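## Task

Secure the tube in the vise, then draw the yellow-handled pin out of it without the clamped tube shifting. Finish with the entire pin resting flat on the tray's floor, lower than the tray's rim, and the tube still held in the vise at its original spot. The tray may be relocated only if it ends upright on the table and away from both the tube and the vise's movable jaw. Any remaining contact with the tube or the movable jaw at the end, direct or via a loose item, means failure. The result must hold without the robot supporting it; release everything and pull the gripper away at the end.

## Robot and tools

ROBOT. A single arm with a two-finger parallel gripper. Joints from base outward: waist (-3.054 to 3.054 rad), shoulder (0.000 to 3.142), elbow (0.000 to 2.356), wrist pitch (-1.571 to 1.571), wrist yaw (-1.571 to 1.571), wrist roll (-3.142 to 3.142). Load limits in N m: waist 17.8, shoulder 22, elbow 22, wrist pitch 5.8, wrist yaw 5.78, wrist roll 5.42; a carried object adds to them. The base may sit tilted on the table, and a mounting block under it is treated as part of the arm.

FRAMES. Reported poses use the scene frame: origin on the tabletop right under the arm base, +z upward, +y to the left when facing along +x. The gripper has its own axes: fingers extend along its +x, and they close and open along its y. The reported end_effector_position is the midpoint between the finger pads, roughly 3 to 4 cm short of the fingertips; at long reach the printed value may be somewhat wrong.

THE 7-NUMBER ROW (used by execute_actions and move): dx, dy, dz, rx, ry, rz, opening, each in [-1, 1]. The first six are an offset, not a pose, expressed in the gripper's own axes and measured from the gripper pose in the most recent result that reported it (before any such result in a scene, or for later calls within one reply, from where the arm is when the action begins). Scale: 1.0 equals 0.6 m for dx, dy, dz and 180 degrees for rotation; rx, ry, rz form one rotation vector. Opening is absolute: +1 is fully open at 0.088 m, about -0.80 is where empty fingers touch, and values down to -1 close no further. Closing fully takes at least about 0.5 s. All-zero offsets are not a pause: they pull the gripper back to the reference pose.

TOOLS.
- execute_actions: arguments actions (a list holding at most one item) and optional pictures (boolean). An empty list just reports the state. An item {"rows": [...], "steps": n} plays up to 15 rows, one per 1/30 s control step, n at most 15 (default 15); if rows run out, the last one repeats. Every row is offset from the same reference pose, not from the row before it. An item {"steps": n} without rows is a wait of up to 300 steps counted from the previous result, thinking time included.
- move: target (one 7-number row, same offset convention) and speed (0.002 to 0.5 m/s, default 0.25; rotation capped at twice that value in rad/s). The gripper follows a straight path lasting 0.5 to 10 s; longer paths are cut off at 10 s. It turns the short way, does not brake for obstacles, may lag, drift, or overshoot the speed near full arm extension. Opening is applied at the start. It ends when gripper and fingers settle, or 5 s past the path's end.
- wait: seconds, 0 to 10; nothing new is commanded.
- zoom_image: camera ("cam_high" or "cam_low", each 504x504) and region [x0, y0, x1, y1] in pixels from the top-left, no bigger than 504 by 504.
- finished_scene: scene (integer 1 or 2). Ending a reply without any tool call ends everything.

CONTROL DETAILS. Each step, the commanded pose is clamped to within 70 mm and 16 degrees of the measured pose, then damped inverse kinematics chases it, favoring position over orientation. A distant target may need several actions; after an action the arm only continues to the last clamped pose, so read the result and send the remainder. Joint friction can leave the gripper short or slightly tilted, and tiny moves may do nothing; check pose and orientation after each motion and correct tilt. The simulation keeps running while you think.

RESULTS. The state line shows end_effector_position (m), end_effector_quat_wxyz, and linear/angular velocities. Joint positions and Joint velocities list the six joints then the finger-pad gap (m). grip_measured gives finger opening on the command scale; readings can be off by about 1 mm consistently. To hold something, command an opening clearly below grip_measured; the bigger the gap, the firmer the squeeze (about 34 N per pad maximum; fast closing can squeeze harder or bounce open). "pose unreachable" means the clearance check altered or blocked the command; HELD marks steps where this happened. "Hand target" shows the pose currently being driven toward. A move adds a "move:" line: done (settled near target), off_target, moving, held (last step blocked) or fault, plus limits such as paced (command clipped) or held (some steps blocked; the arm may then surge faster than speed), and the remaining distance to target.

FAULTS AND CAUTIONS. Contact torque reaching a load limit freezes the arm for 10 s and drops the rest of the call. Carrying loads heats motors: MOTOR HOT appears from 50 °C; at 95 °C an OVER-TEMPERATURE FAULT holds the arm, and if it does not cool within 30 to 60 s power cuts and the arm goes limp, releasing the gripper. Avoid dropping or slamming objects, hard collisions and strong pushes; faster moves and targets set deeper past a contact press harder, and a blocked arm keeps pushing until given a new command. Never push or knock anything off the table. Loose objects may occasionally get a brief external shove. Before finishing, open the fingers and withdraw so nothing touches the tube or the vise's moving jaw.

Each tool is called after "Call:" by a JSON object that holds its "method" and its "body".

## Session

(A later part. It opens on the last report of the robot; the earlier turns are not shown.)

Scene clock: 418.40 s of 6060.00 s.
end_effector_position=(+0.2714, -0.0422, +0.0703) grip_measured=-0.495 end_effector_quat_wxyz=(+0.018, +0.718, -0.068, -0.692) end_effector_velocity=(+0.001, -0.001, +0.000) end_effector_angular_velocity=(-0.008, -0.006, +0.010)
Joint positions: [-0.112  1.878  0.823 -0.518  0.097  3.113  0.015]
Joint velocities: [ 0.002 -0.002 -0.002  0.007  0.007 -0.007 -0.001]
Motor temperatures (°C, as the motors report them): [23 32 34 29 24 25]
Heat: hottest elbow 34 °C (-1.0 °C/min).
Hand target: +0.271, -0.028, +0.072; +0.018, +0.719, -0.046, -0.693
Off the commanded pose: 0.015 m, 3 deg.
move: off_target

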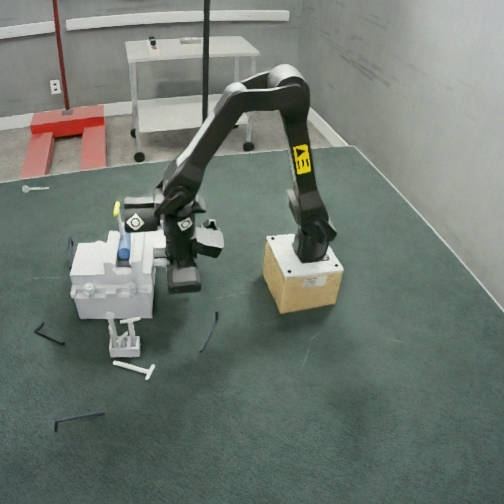

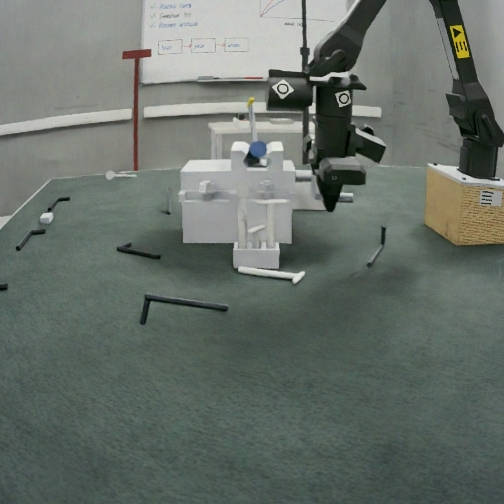

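Call:
{"method": "move", "body": {"target": [0,-0.07,0,-0.04,0,0,-0.85], "speed": 0.04}}

Call:
{"method": "move", "body": {"target": [0,0,0,-0.04,0,-0.03,0.2]}}

Call:
{"method": "move", "body": {"target": [-0.25,0,0,0,0,0,0.2], "speed": 0.12}}

Call:
{"method": "zoom_image", "body": {"camera": "cam_high", "region": [40,170,200,290]}}

Scene clock: 427.33 s of 6060.00 s.
end_effector_position=(+0.2706, -0.0438, +0.0692) grip_measured=-0.491 end_effector_quat_wxyz=(+0.055, +0.712, -0.096, -0.693) end_effector_velocity=(-0.002, +0.004, -0.001) end_effector_angular_velocity=(+0.022, +0.008, +0.010)
Joint positions: [-0.067  1.89   0.823 -0.517  0.189  3.143  0.015]
Joint velocities: [ 0.002 -0.002 -0.002 -0.007 -0.022 -0.007 -0.   ]
Motor temperatures (°C, as the motors report them): [23 32 33 29 24 25]
Heat: hottest elbow 33 °C (-2.0 °C/min).
Hand target: +0.272, -0.004, +0.066; +0.063, +0.714, -0.025, -0.697
Off the commanded pose: 0.043 m, 8 deg.
move: off_target

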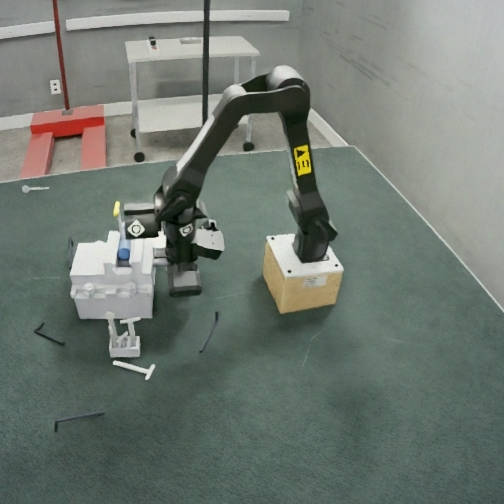

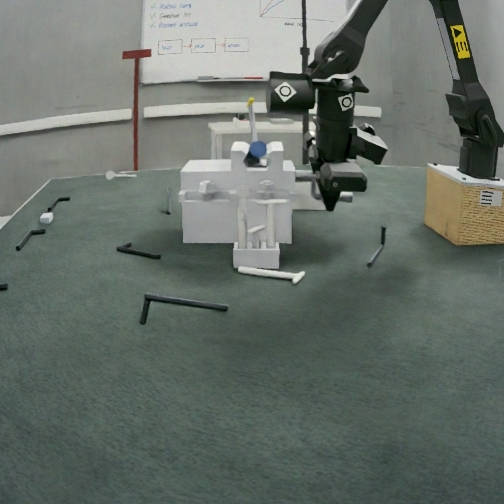

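Scene clock: 428.10 s of 6060.00 s.
end_effector_position=(+0.2681, -0.0431, +0.0672) grip_measured=+0.200 end_effector_quat_wxyz=(+0.068, +0.709, -0.019, -0.702) end_effector_velocity=(-0.004, +0.001, -0.001) end_effector_angular_velocity=(+0.008, +0.014, +0.019)
Joint positions: [-0.115  1.89   0.823 -0.525  0.099  2.97   0.049]
Joint velocities: [-0.002 -0.002 -0.007 -0.007 -0.007 -0.022  0.   ]
Motor temperatures (°C, as the motors report them): [23 32 33 28 24 25]
Heat: hottest elbow 33 °C (-2.0 °C/min).
Hand target: +0.271, -0.044, +0.069; +0.067, +0.711, -0.019, -0.699
Off the commanded pose: 0.003 m, 0 deg.
move: done

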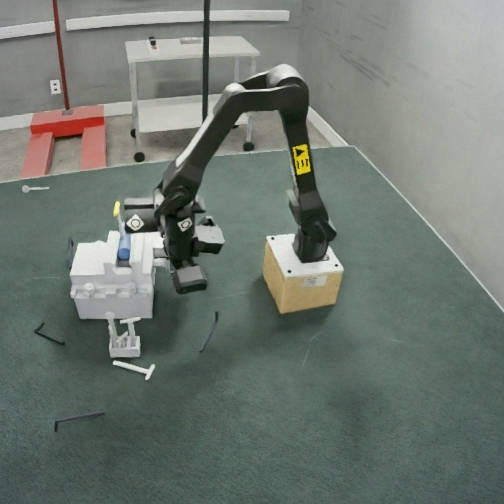

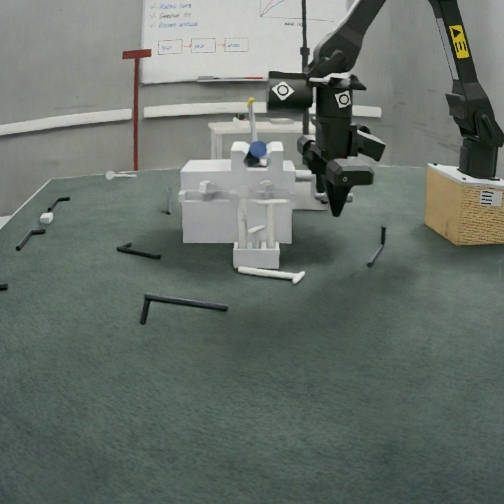

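Scene clock: 429.70 s of 6060.00 s.
end_effector_position=(+0.2657, -0.0246, +0.2134) grip_measured=+0.200 end_effector_quat_wxyz=(+0.068, +0.705, -0.020, -0.705) end_effector_velocity=(-0.001, +0.002, +0.002) end_effector_angular_velocity=(+0.007, -0.002, +0.010)
Joint positions: [-0.061  1.618  1.169 -1.158  0.099  3.025  0.049]
Joint velocities: [ 0.002 -0.007  0.002 -0.007 -0.007 -0.007 -0.   ]
Motor temperatures (°C, as the motors report them): [23 33 33 28 24 25]
Heat: hottest shoulder 33 °C (-2.0 °C/min).
Hand target: +0.267, -0.023, +0.216; +0.068, +0.709, -0.019, -0.702
Off the commanded pose: 0.003 m, 1 deg.
move: done

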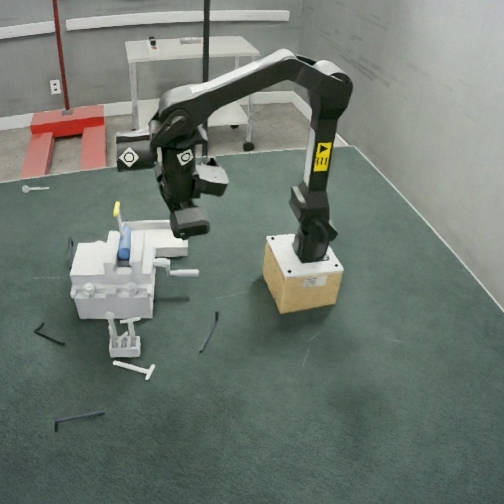

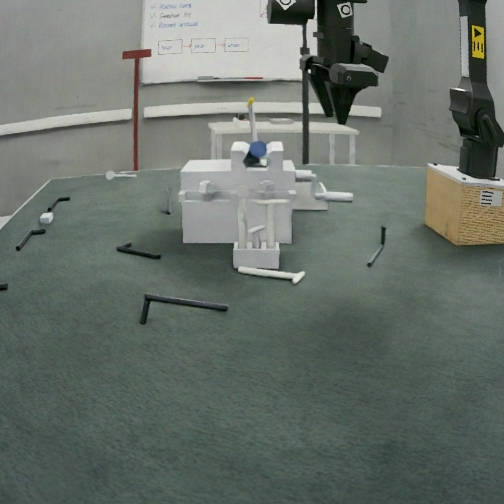

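Region (40, 170, 200, 290) of cam_high's 504x504 image, scaled by 3.150, with more detail than that image has; it fills the top 378 rows of this view, and the rest is white.

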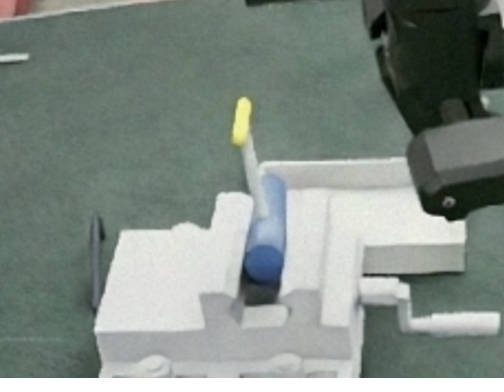

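Call:
{"method": "move", "body": {"target": [-0.065,0.12,-0.227,0,-0.045,-0.1,0.3], "speed": 0.1}}

Call:
{"method": "move", "body": {"target": [0,0,0,-0.5,0,0,0.3], "speed": 0.3}}

Call:
{"method": "move", "body": {"target": [0.04,0,0,0,0,0,0.3], "speed": 0.05}}

Call:
{"method": "zoom_image", "body": {"camera": "cam_high", "region": [40,130,200,270]}}

Call:
{"method": "zoom_image", "body": {"camera": "cam_low", "region": [180,40,320,180]}}

Scene clock: 445.03 s of 6060.00 s.
end_effector_position=(+0.4042, -0.0816, +0.2634) grip_measured=+0.300 end_effector_quat_wxyz=(-0.030, +0.718, +0.064, -0.693) end_effector_velocity=(-0.004, +0.001, -0.000) end_effector_angular_velocity=(+0.013, +0.018, +0.004)
Joint positions: [-0.274  2.234  2.171 -1.562 -0.153  2.834  0.054]
Joint velocities: [-0.002  0.002  0.002 -0.022 -0.007 -0.007 -0.   ]
Motor temperatures (°C, as the motors report them): [23 33 34 28 24 25]
Heat: hottest elbow 34 °C (+1.0 °C/min).
Hand target: +0.406, -0.083, +0.259; -0.032, +0.715, +0.065, -0.696
Off the commanded pose: 0.004 m, 11 deg.
joint sent to its limit — the command would take joint 4 (wrist pitch) past its lower limit, so that joint was sent only as far as its limit.
move: off_target

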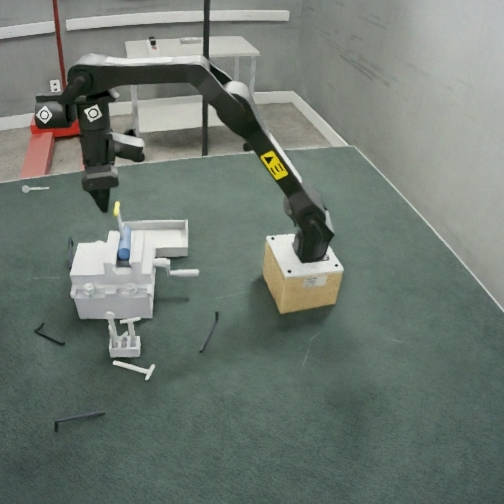

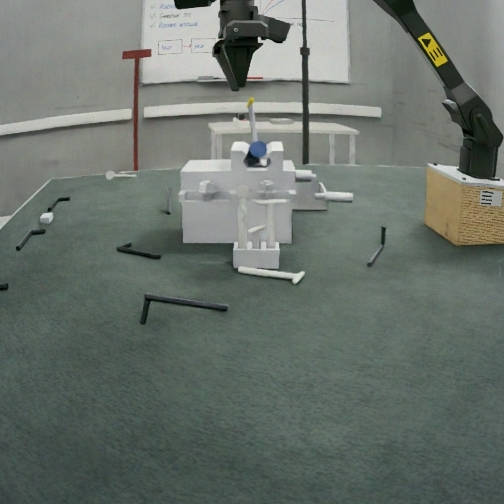

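Scene clock: 448.10 s of 6060.00 s.
end_effector_position=(+0.4041, -0.0817, +0.2634) grip_measured=+0.300 end_effector_quat_wxyz=(+0.485, +0.530, +0.534, -0.446) end_effector_velocity=(-0.002, +0.001, +0.001) end_effector_angular_velocity=(+0.008, +0.002, +0.019)
Joint positions: [-0.275  2.234  2.171 -1.562 -0.153  1.267  0.054]
Joint velocities: [-0.002 -0.002 -0.002 -0.007 -0.007 -0.022 -0.   ]
Motor temperatures (°C, as the motors report them): [23 34 34 28 24 25]
Heat: hottest shoulder 34 °C (+1.0 °C/min).
Hand target: +0.404, -0.082, +0.263; +0.486, +0.529, +0.535, -0.445
Off the commanded pose: 0.000 m, 0 deg.
move: done

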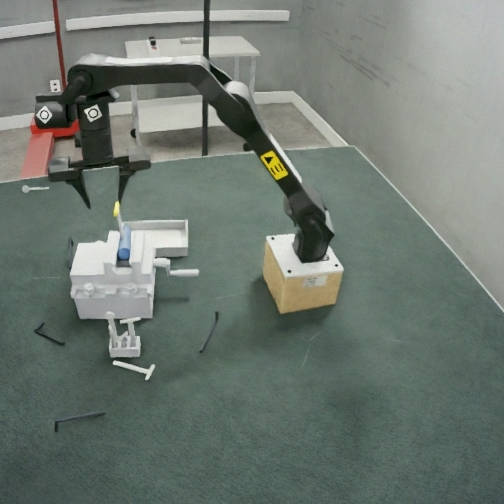

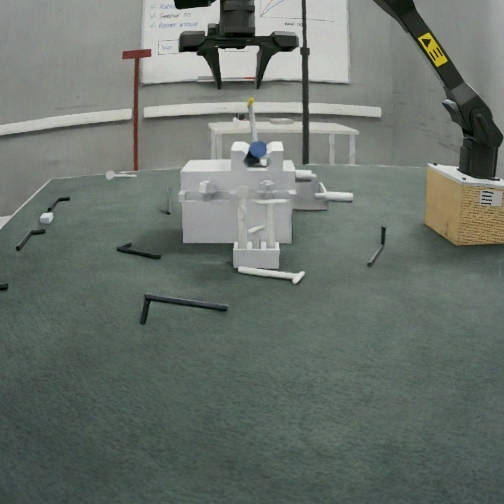

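Scene clock: 448.87 s of 6060.00 s.
end_effector_position=(+0.4065, -0.0806, +0.2384) grip_measured=+0.300 end_effector_quat_wxyz=(+0.485, +0.530, +0.534, -0.446) end_effector_velocity=(+0.001, -0.000, +0.004) end_effector_angular_velocity=(+0.003, -0.019, +0.005)
Joint positions: [-0.27   2.222  2.051 -1.454 -0.153  1.272  0.054]
Joint velocities: [-0.002 -0.012 -0.002  0.007 -0.007 -0.007 -0.   ]
Motor temperatures (°C, as the motors report them): [23 34 34 28 24 25]
Heat: hottest shoulder 34 °C (+1.0 °C/min).
Hand target: +0.405, -0.079, +0.240; +0.485, +0.530, +0.534, -0.446
Off the commanded pose: 0.003 m, 0 deg.
move: done

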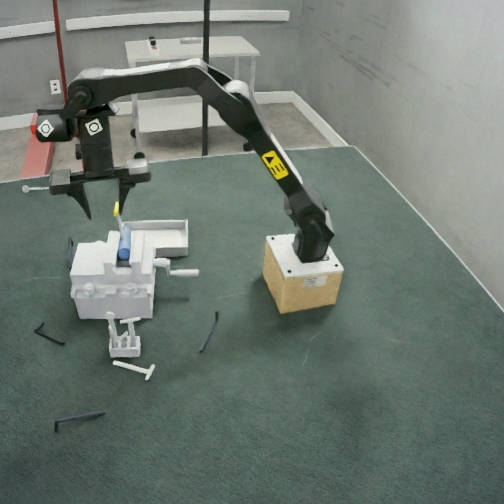

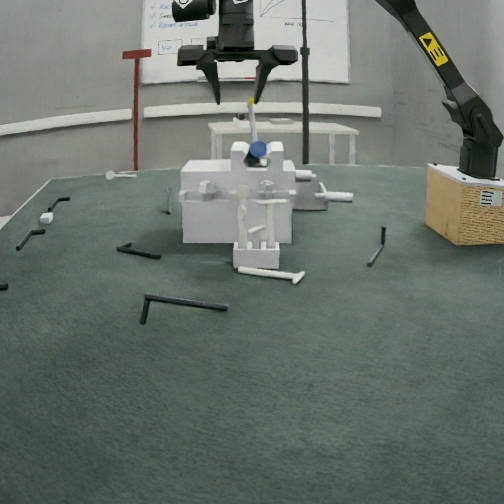

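Region (40, 130, 200, 270) of cam_high's 504x504 image, scaled by 3.150, with more detail than that image has; it fills the top 441 rows of this view, and the rest is white.

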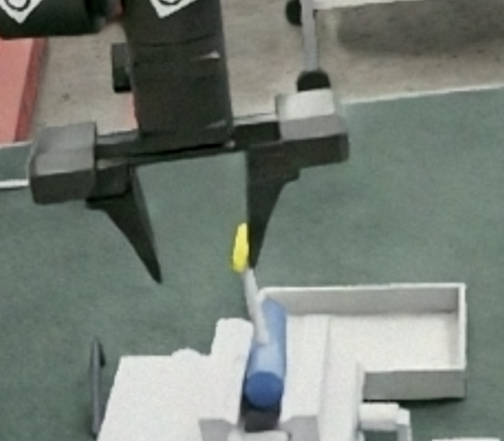

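Region (180, 40, 320, 180) of cam_low's 504x504 image, scaled by 3.600, with more detail than that image has.

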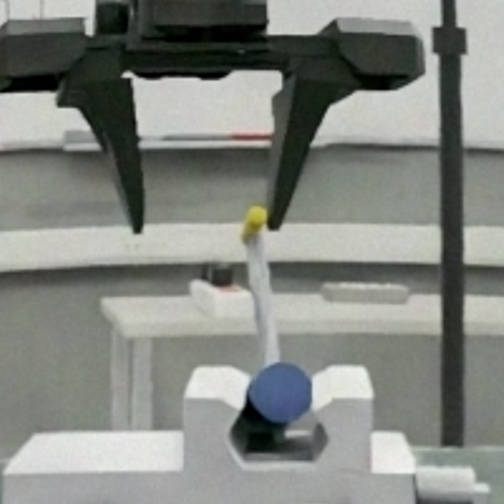

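Call:
{"method": "move", "body": {"target": [0,-0.035,0,0,0,0,0.3], "speed": 0.04}}

Call:
{"method": "move", "body": {"target": [0.045,0,0,0,0,0,0.3], "speed": 0.04}}

Call:
{"method": "zoom_image", "body": {"camera": "cam_high", "region": [40,130,200,270]}}

Call:
{"method": "zoom_image", "body": {"camera": "cam_low", "region": [180,40,320,180]}}

Scene clock: 458.07 s of 6060.00 s.
end_effector_position=(+0.3883, -0.0806, +0.2376) grip_measured=+0.300 end_effector_quat_wxyz=(+0.485, +0.530, +0.534, -0.446) end_effector_velocity=(-0.006, -0.001, +0.000) end_effector_angular_velocity=(-0.003, +0.015, -0.010)
Joint positions: [-0.281  2.138  1.917 -1.405 -0.153  1.26   0.054]
Joint velocities: [-0.002 -0.012 -0.017 -0.007  0.007  0.007  0.   ]
Motor temperatures (°C, as the motors report them): [23 37 34 27 24 25]
Heat: hottest shoulder 37 °C (+3.0 °C/min).
Hand target: +0.386, -0.081, +0.238; +0.485, +0.530, +0.534, -0.446
Off the commanded pose: 0.003 m, 0 deg.
move: done

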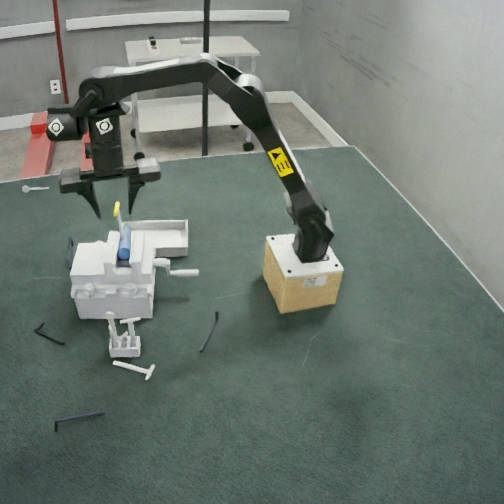

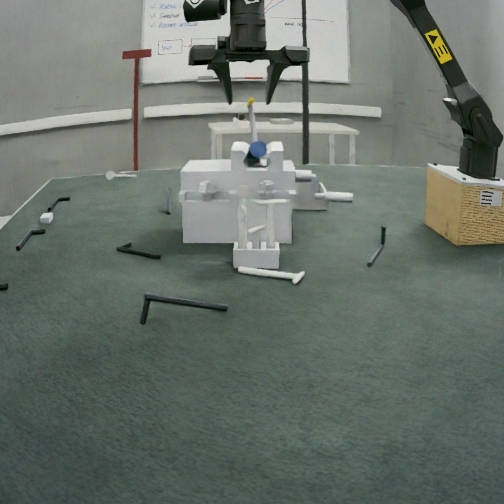

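Scene clock: 459.03 s of 6060.00 s.
end_effector_position=(+0.3908, -0.0791, +0.2128) grip_measured=+0.300 end_effector_quat_wxyz=(+0.487, +0.531, +0.532, -0.445) end_effector_velocity=(-0.002, +0.001, +0.000) end_effector_angular_velocity=(+0.009, +0.006, -0.010)
Joint positions: [-0.275  2.138  1.818 -1.298 -0.153  1.267  0.054]
Joint velocities: [-0.002 -0.002 -0.002 -0.007 -0.007  0.007  0.   ]
Motor temperatures (°C, as the motors report them): [23 38 34 27 24 25]
Heat: hottest shoulder 38 °C (+4.1 °C/min).
Hand target: +0.389, -0.077, +0.211; +0.485, +0.530, +0.534, -0.446
Off the commanded pose: 0.003 m, 0 deg.
move: done

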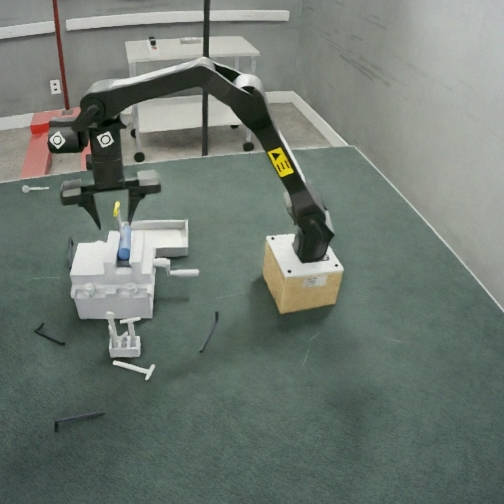

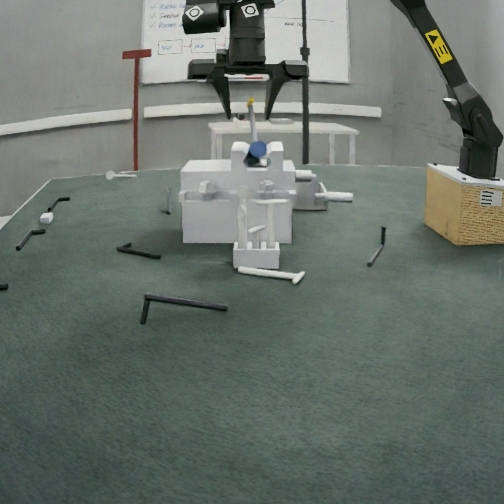

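Region (40, 130, 200, 270) of cam_high's 504x504 image, scaled by 3.150, with more detail than that image has; it fills the top 441 rows of this view, and the rest is white.

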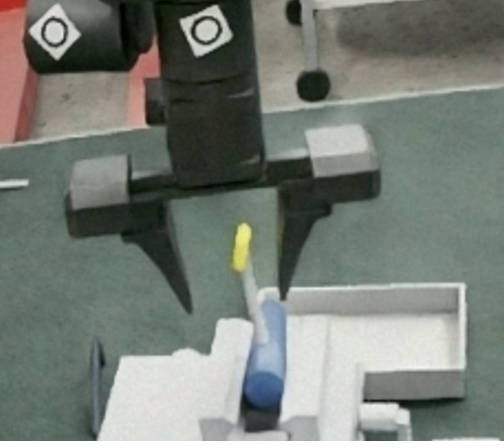

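Region (180, 40, 320, 180) of cam_low's 504x504 image, scaled by 3.600, with more detail than that image has.

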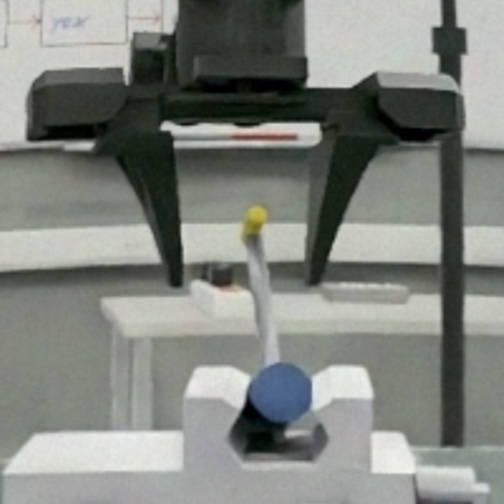

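Shift 4 mm, close, pull.

Call:
{"method": "move", "body": {"target": [0,-0.01,0,0,0,0,0.0], "speed": 0.03}}

Call:
{"method": "move", "body": {"target": [0,0,0,0,0,0,-0.9]}}

Call:
{"method": "move", "body": {"target": [-0.05,0.007,0.003,0,0,0,-0.9], "speed": 0.02}}

Call:
{"method": "zoom_image", "body": {"camera": "cam_low", "region": [180,40,320,180]}}

Scene clock: 464.60 s of 6060.00 s.
end_effector_position=(+0.3877, -0.0786, +0.2122) grip_measured=+0.000 end_effector_quat_wxyz=(+0.487, +0.531, +0.532, -0.444) end_effector_velocity=(-0.003, +0.003, +0.001) end_effector_angular_velocity=(+0.022, -0.002, +0.019)
Joint positions: [-0.276  2.124  1.794 -1.288 -0.153  1.266  0.039]
Joint velocities: [-0.002 -0.007 -0.007 -0.007 -0.022 -0.022 -0.   ]
Motor temperatures (°C, as the motors report them): [23 39 33 27 24 25]
Heat: hottest shoulder 39 °C (+5.0 °C/min).
Hand target: +0.385, -0.079, +0.213; +0.487, +0.531, +0.532, -0.445
Off the commanded pose: 0.003 m, 0 deg.
move: done

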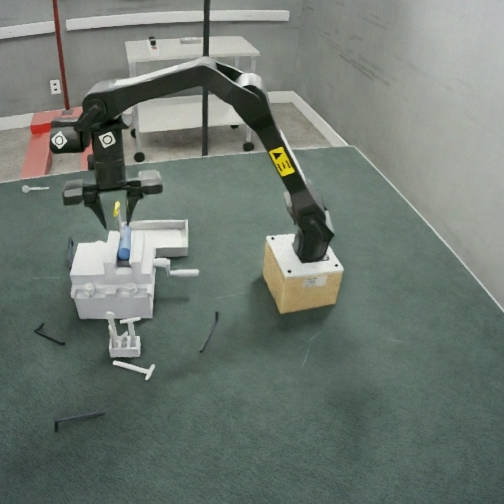

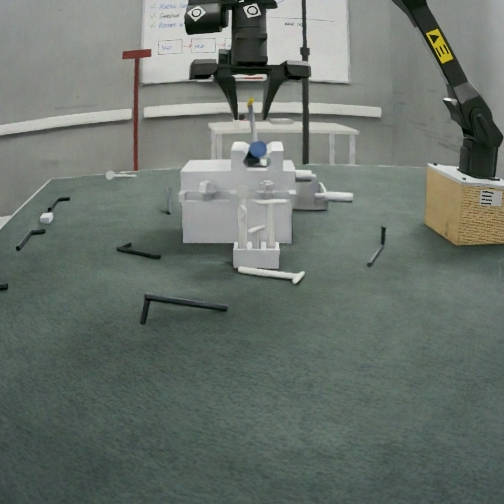

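Scene clock: 465.10 s of 6060.00 s.
end_effector_position=(+0.3876, -0.0786, +0.2122) grip_measured=-0.711 end_effector_quat_wxyz=(+0.487, +0.531, +0.532, -0.445) end_effector_velocity=(+0.002, +0.002, +0.001) end_effector_angular_velocity=(+0.019, -0.016, +0.020)
Joint positions: [-0.276  2.124  1.794 -1.288 -0.153  1.266  0.004]
Joint velocities: [-0.002 -0.002 -0.002  0.007 -0.022 -0.022 -0.   ]
Motor temperatures (°C, as the motors report them): [23 39 33 27 24 25]
Heat: hottest shoulder 39 °C (+5.1 °C/min).
Hand target: +0.388, -0.079, +0.212; +0.487, +0.531, +0.532, -0.444
Off the commanded pose: 0.000 m, 0 deg.
move: done

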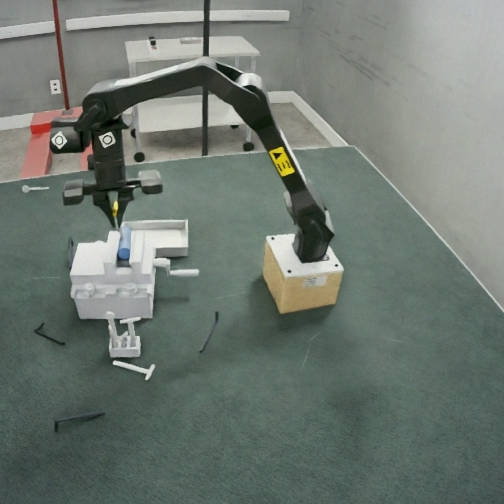

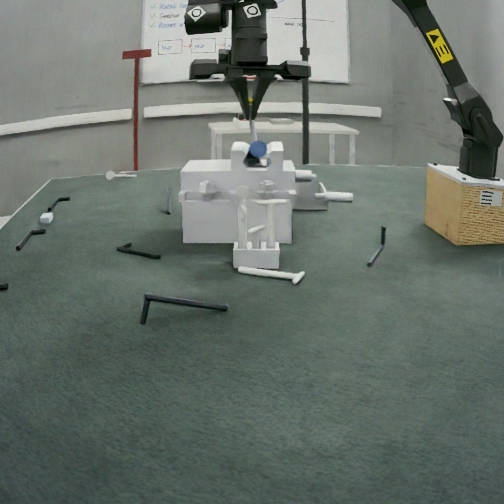

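Scene clock: 466.87 s of 6060.00 s.
end_effector_position=(+0.3889, -0.0822, +0.2425) grip_measured=-0.719 end_effector_quat_wxyz=(+0.487, +0.531, +0.532, -0.445) end_effector_velocity=(-0.002, +0.001, -0.001) end_effector_angular_velocity=(+0.011, +0.011, -0.010)
Joint positions: [-0.284  2.137  1.935 -1.417 -0.152  1.257  0.004]
Joint velocities: [-0.002  0.002 -0.002 -0.007 -0.007  0.007 -0.   ]
Motor temperatures (°C, as the motors report them): [23 39 34 27 24 25]
Heat: hottest shoulder 39 °C (+5.0 °C/min).
Hand target: +0.391, -0.084, +0.242; +0.487, +0.531, +0.532, -0.445
Off the commanded pose: 0.003 m, 0 deg.
move: done

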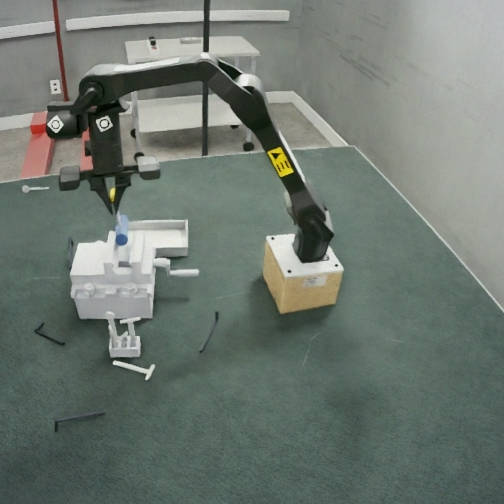

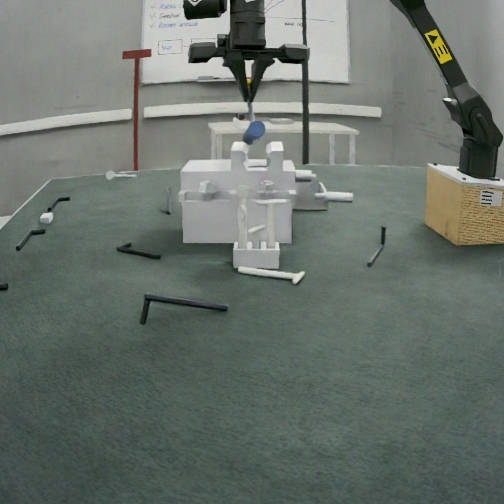

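Region (180, 40, 320, 180) of cam_low's 504x504 image, scaled by 3.600, with more detail than that image has.

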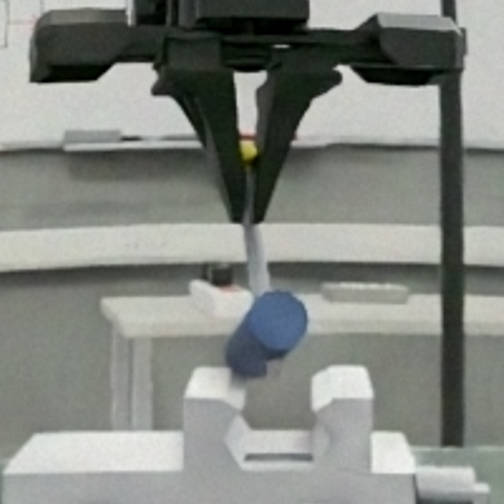

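Call:
{"method": "move", "body": {"target": [0.045,-0.01,0,0,0,0,-0.9], "speed": 0.02}}

Call:
{"method": "move", "body": {"target": [0,0,0,0,0,0,0.2]}}

Call:
{"method": "move", "body": {"target": [-0.07,0,0,0,0,0,0.2], "speed": 0.06}}

Call:
{"method": "move", "body": {"target": [0,-0.2,-0.07,0.5,0,0,0.2], "speed": 0.12}}

Scene clock: 476.40 s of 6060.00 s.
end_effector_position=(+0.3852, -0.0808, +0.2312) grip_measured=-0.743 end_effector_quat_wxyz=(+0.497, +0.536, +0.521, -0.440) end_effector_velocity=(-0.001, -0.002, +0.001) end_effector_angular_velocity=(-0.009, -0.006, +0.005)
Joint positions: [-0.283  2.086  1.813 -1.313 -0.15   1.263  0.003]
Joint velocities: [-0.002 -0.007 -0.007  0.007  0.007 -0.007  0.   ]
Motor temperatures (°C, as the motors report them): [23 39 34 27 24 25]
Heat: hottest shoulder 39 °C (+5.1 °C/min).
Hand target: +0.383, -0.079, +0.216; +0.487, +0.531, +0.532, -0.445
Off the commanded pose: 0.016 m, 2 deg.
move: off_target

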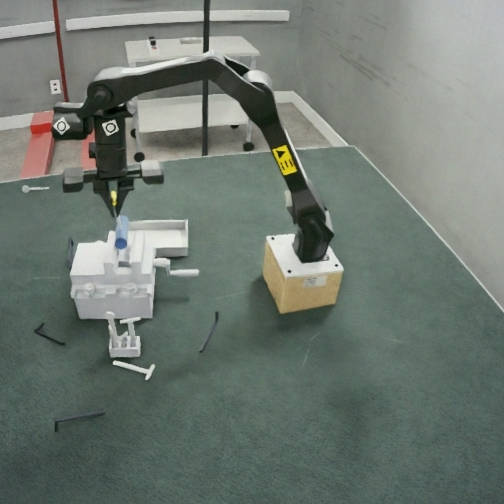

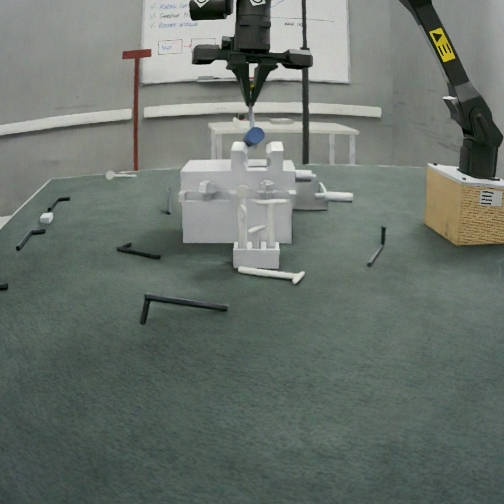

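Scene clock: 477.00 s of 6060.00 s.
end_effector_position=(+0.3856, -0.0807, +0.2324) grip_measured=+0.199 end_effector_quat_wxyz=(+0.498, +0.537, +0.520, -0.439) end_effector_velocity=(+0.001, -0.003, +0.001) end_effector_angular_velocity=(-0.025, -0.007, +0.009)
Joint positions: [-0.282  2.083  1.813 -1.311 -0.151  1.264  0.049]
Joint velocities: [ 0.002 -0.002  0.002  0.007  0.022 -0.007  0.001]
Motor temperatures (°C, as the motors report them): [23 39 34 27 24 25]
Heat: hottest shoulder 39 °C (+5.0 °C/min).
Hand target: +0.385, -0.081, +0.231; +0.497, +0.536, +0.521, -0.440
Off the commanded pose: 0.001 m, 0 deg.
move: done

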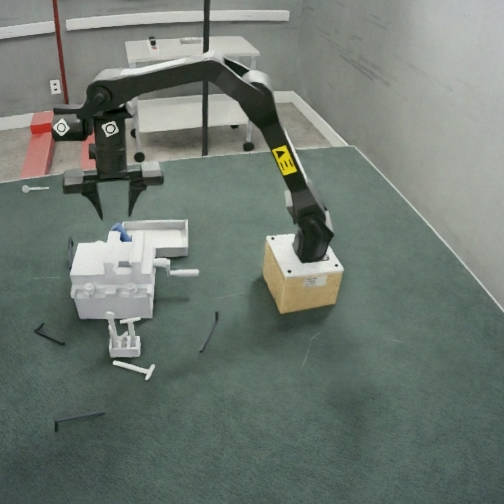

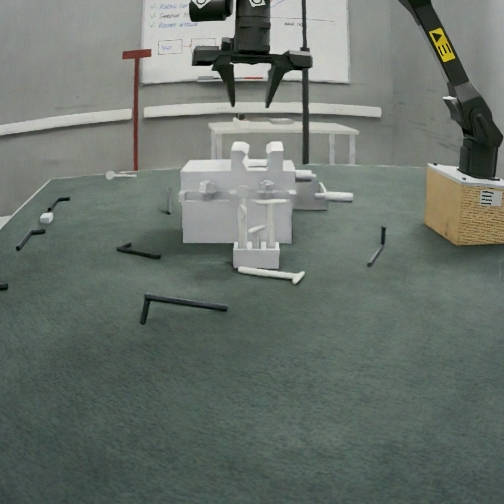

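Scene clock: 478.03 s of 6060.00 s.
end_effector_position=(+0.3813, -0.0837, +0.2771) grip_measured=+0.200 end_effector_quat_wxyz=(+0.501, +0.539, +0.517, -0.438) end_effector_velocity=(-0.002, -0.001, +0.000) end_effector_angular_velocity=(+0.009, +0.004, +0.000)
Joint positions: [-0.294  2.083  1.992 -1.484 -0.151  1.252  0.049]
Joint velocities: [-0.007 -0.002 -0.002 -0.007 -0.007 -0.007 -0.   ]
Motor temperatures (°C, as the motors report them): [23 39 34 27 24 25]
Heat: hottest shoulder 39 °C (+5.1 °C/min).
Hand target: +0.383, -0.086, +0.274; +0.498, +0.537, +0.520, -0.439
Off the commanded pose: 0.004 m, 0 deg.
move: done

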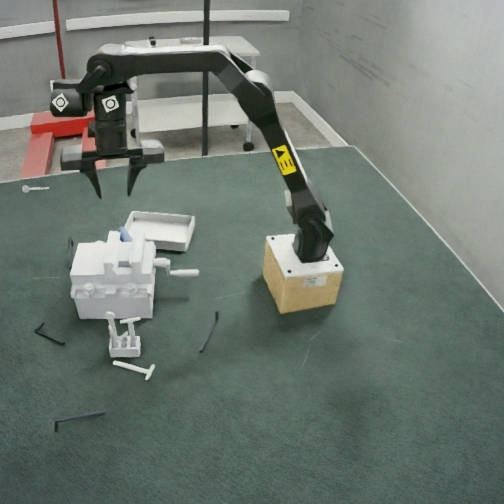

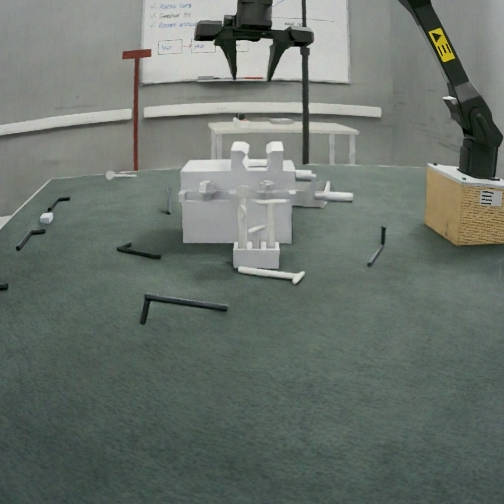

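Scene clock: 484.87 s of 6060.00 s.
end_effector_position=(+0.2625, -0.0473, +0.2747) grip_measured=+0.200 end_effector_quat_wxyz=(-0.026, +0.736, +0.056, -0.674) end_effector_velocity=(-0.002, +0.001, +0.000) end_effector_angular_velocity=(+0.011, +0.008, -0.024)
Joint positions: [-0.286  1.576  1.366 -1.359 -0.151  2.83   0.049]
Joint velocities: [-0.002 -0.002 -0.002 -0.007 -0.007  0.022 -0.   ]
Motor temperatures (°C, as the motors report them): [23 39 34 27 24 25]
Heat: hottest shoulder 39 °C (+6.0 °C/min).
Hand target: +0.260, -0.046, +0.273; -0.027, +0.735, +0.056, -0.675
Off the commanded pose: 0.004 m, 0 deg.
move: done

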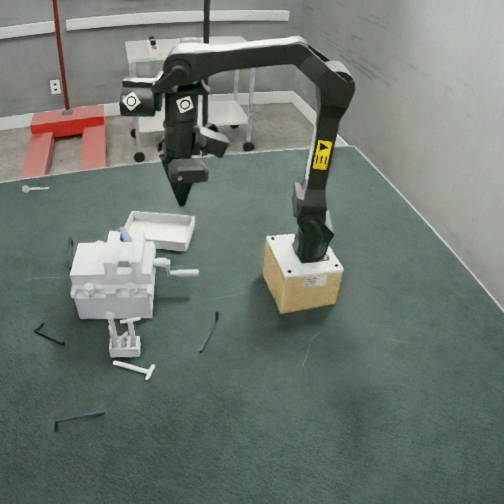

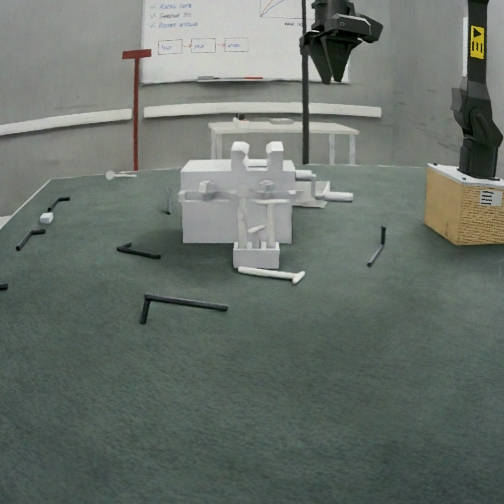

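Call:
{"method": "move", "body": {"target": [0.15,-0.005,-0.005,0,-0.027,0.037,0.2], "speed": 0.12}}

Scene clock: 490.53 s of 6060.00 s.
end_effector_position=(+0.2747, -0.0347, +0.1910) grip_measured=+0.200 end_effector_quat_wxyz=(+0.015, +0.715, +0.015, -0.699) end_effector_velocity=(-0.002, +0.001, +0.000) end_effector_angular_velocity=(+0.009, +0.006, -0.010)
Joint positions: [-0.159  1.666  1.13  -1.06  -0.023  2.954  0.049]
Joint velocities: [-0.002 -0.002 -0.002 -0.007 -0.007  0.007  0.   ]
Motor temperatures (°C, as the motors report them): [23 38 34 27 24 25]
Heat: hottest shoulder 38 °C (+5.0 °C/min).
Hand target: +0.272, -0.034, +0.186; +0.015, +0.709, +0.015, -0.705
Off the commanded pose: 0.005 m, 1 deg.
move: done

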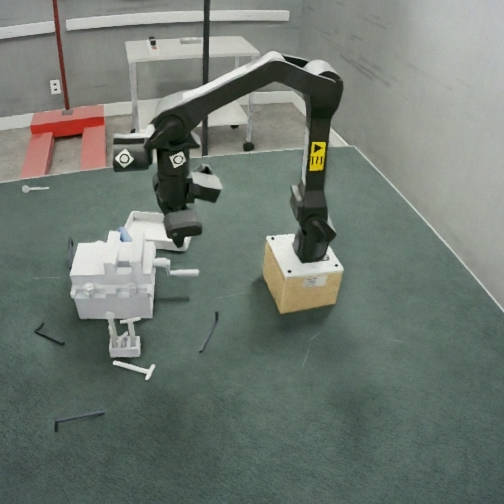

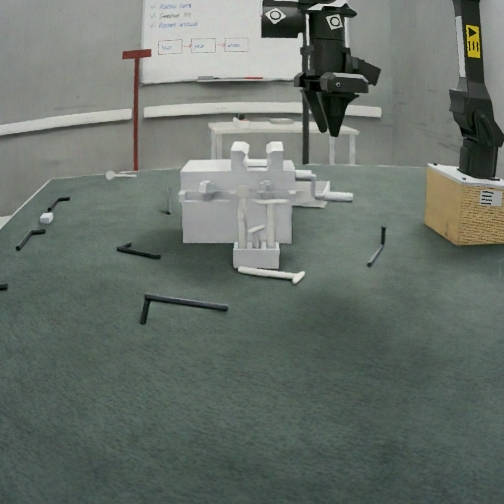

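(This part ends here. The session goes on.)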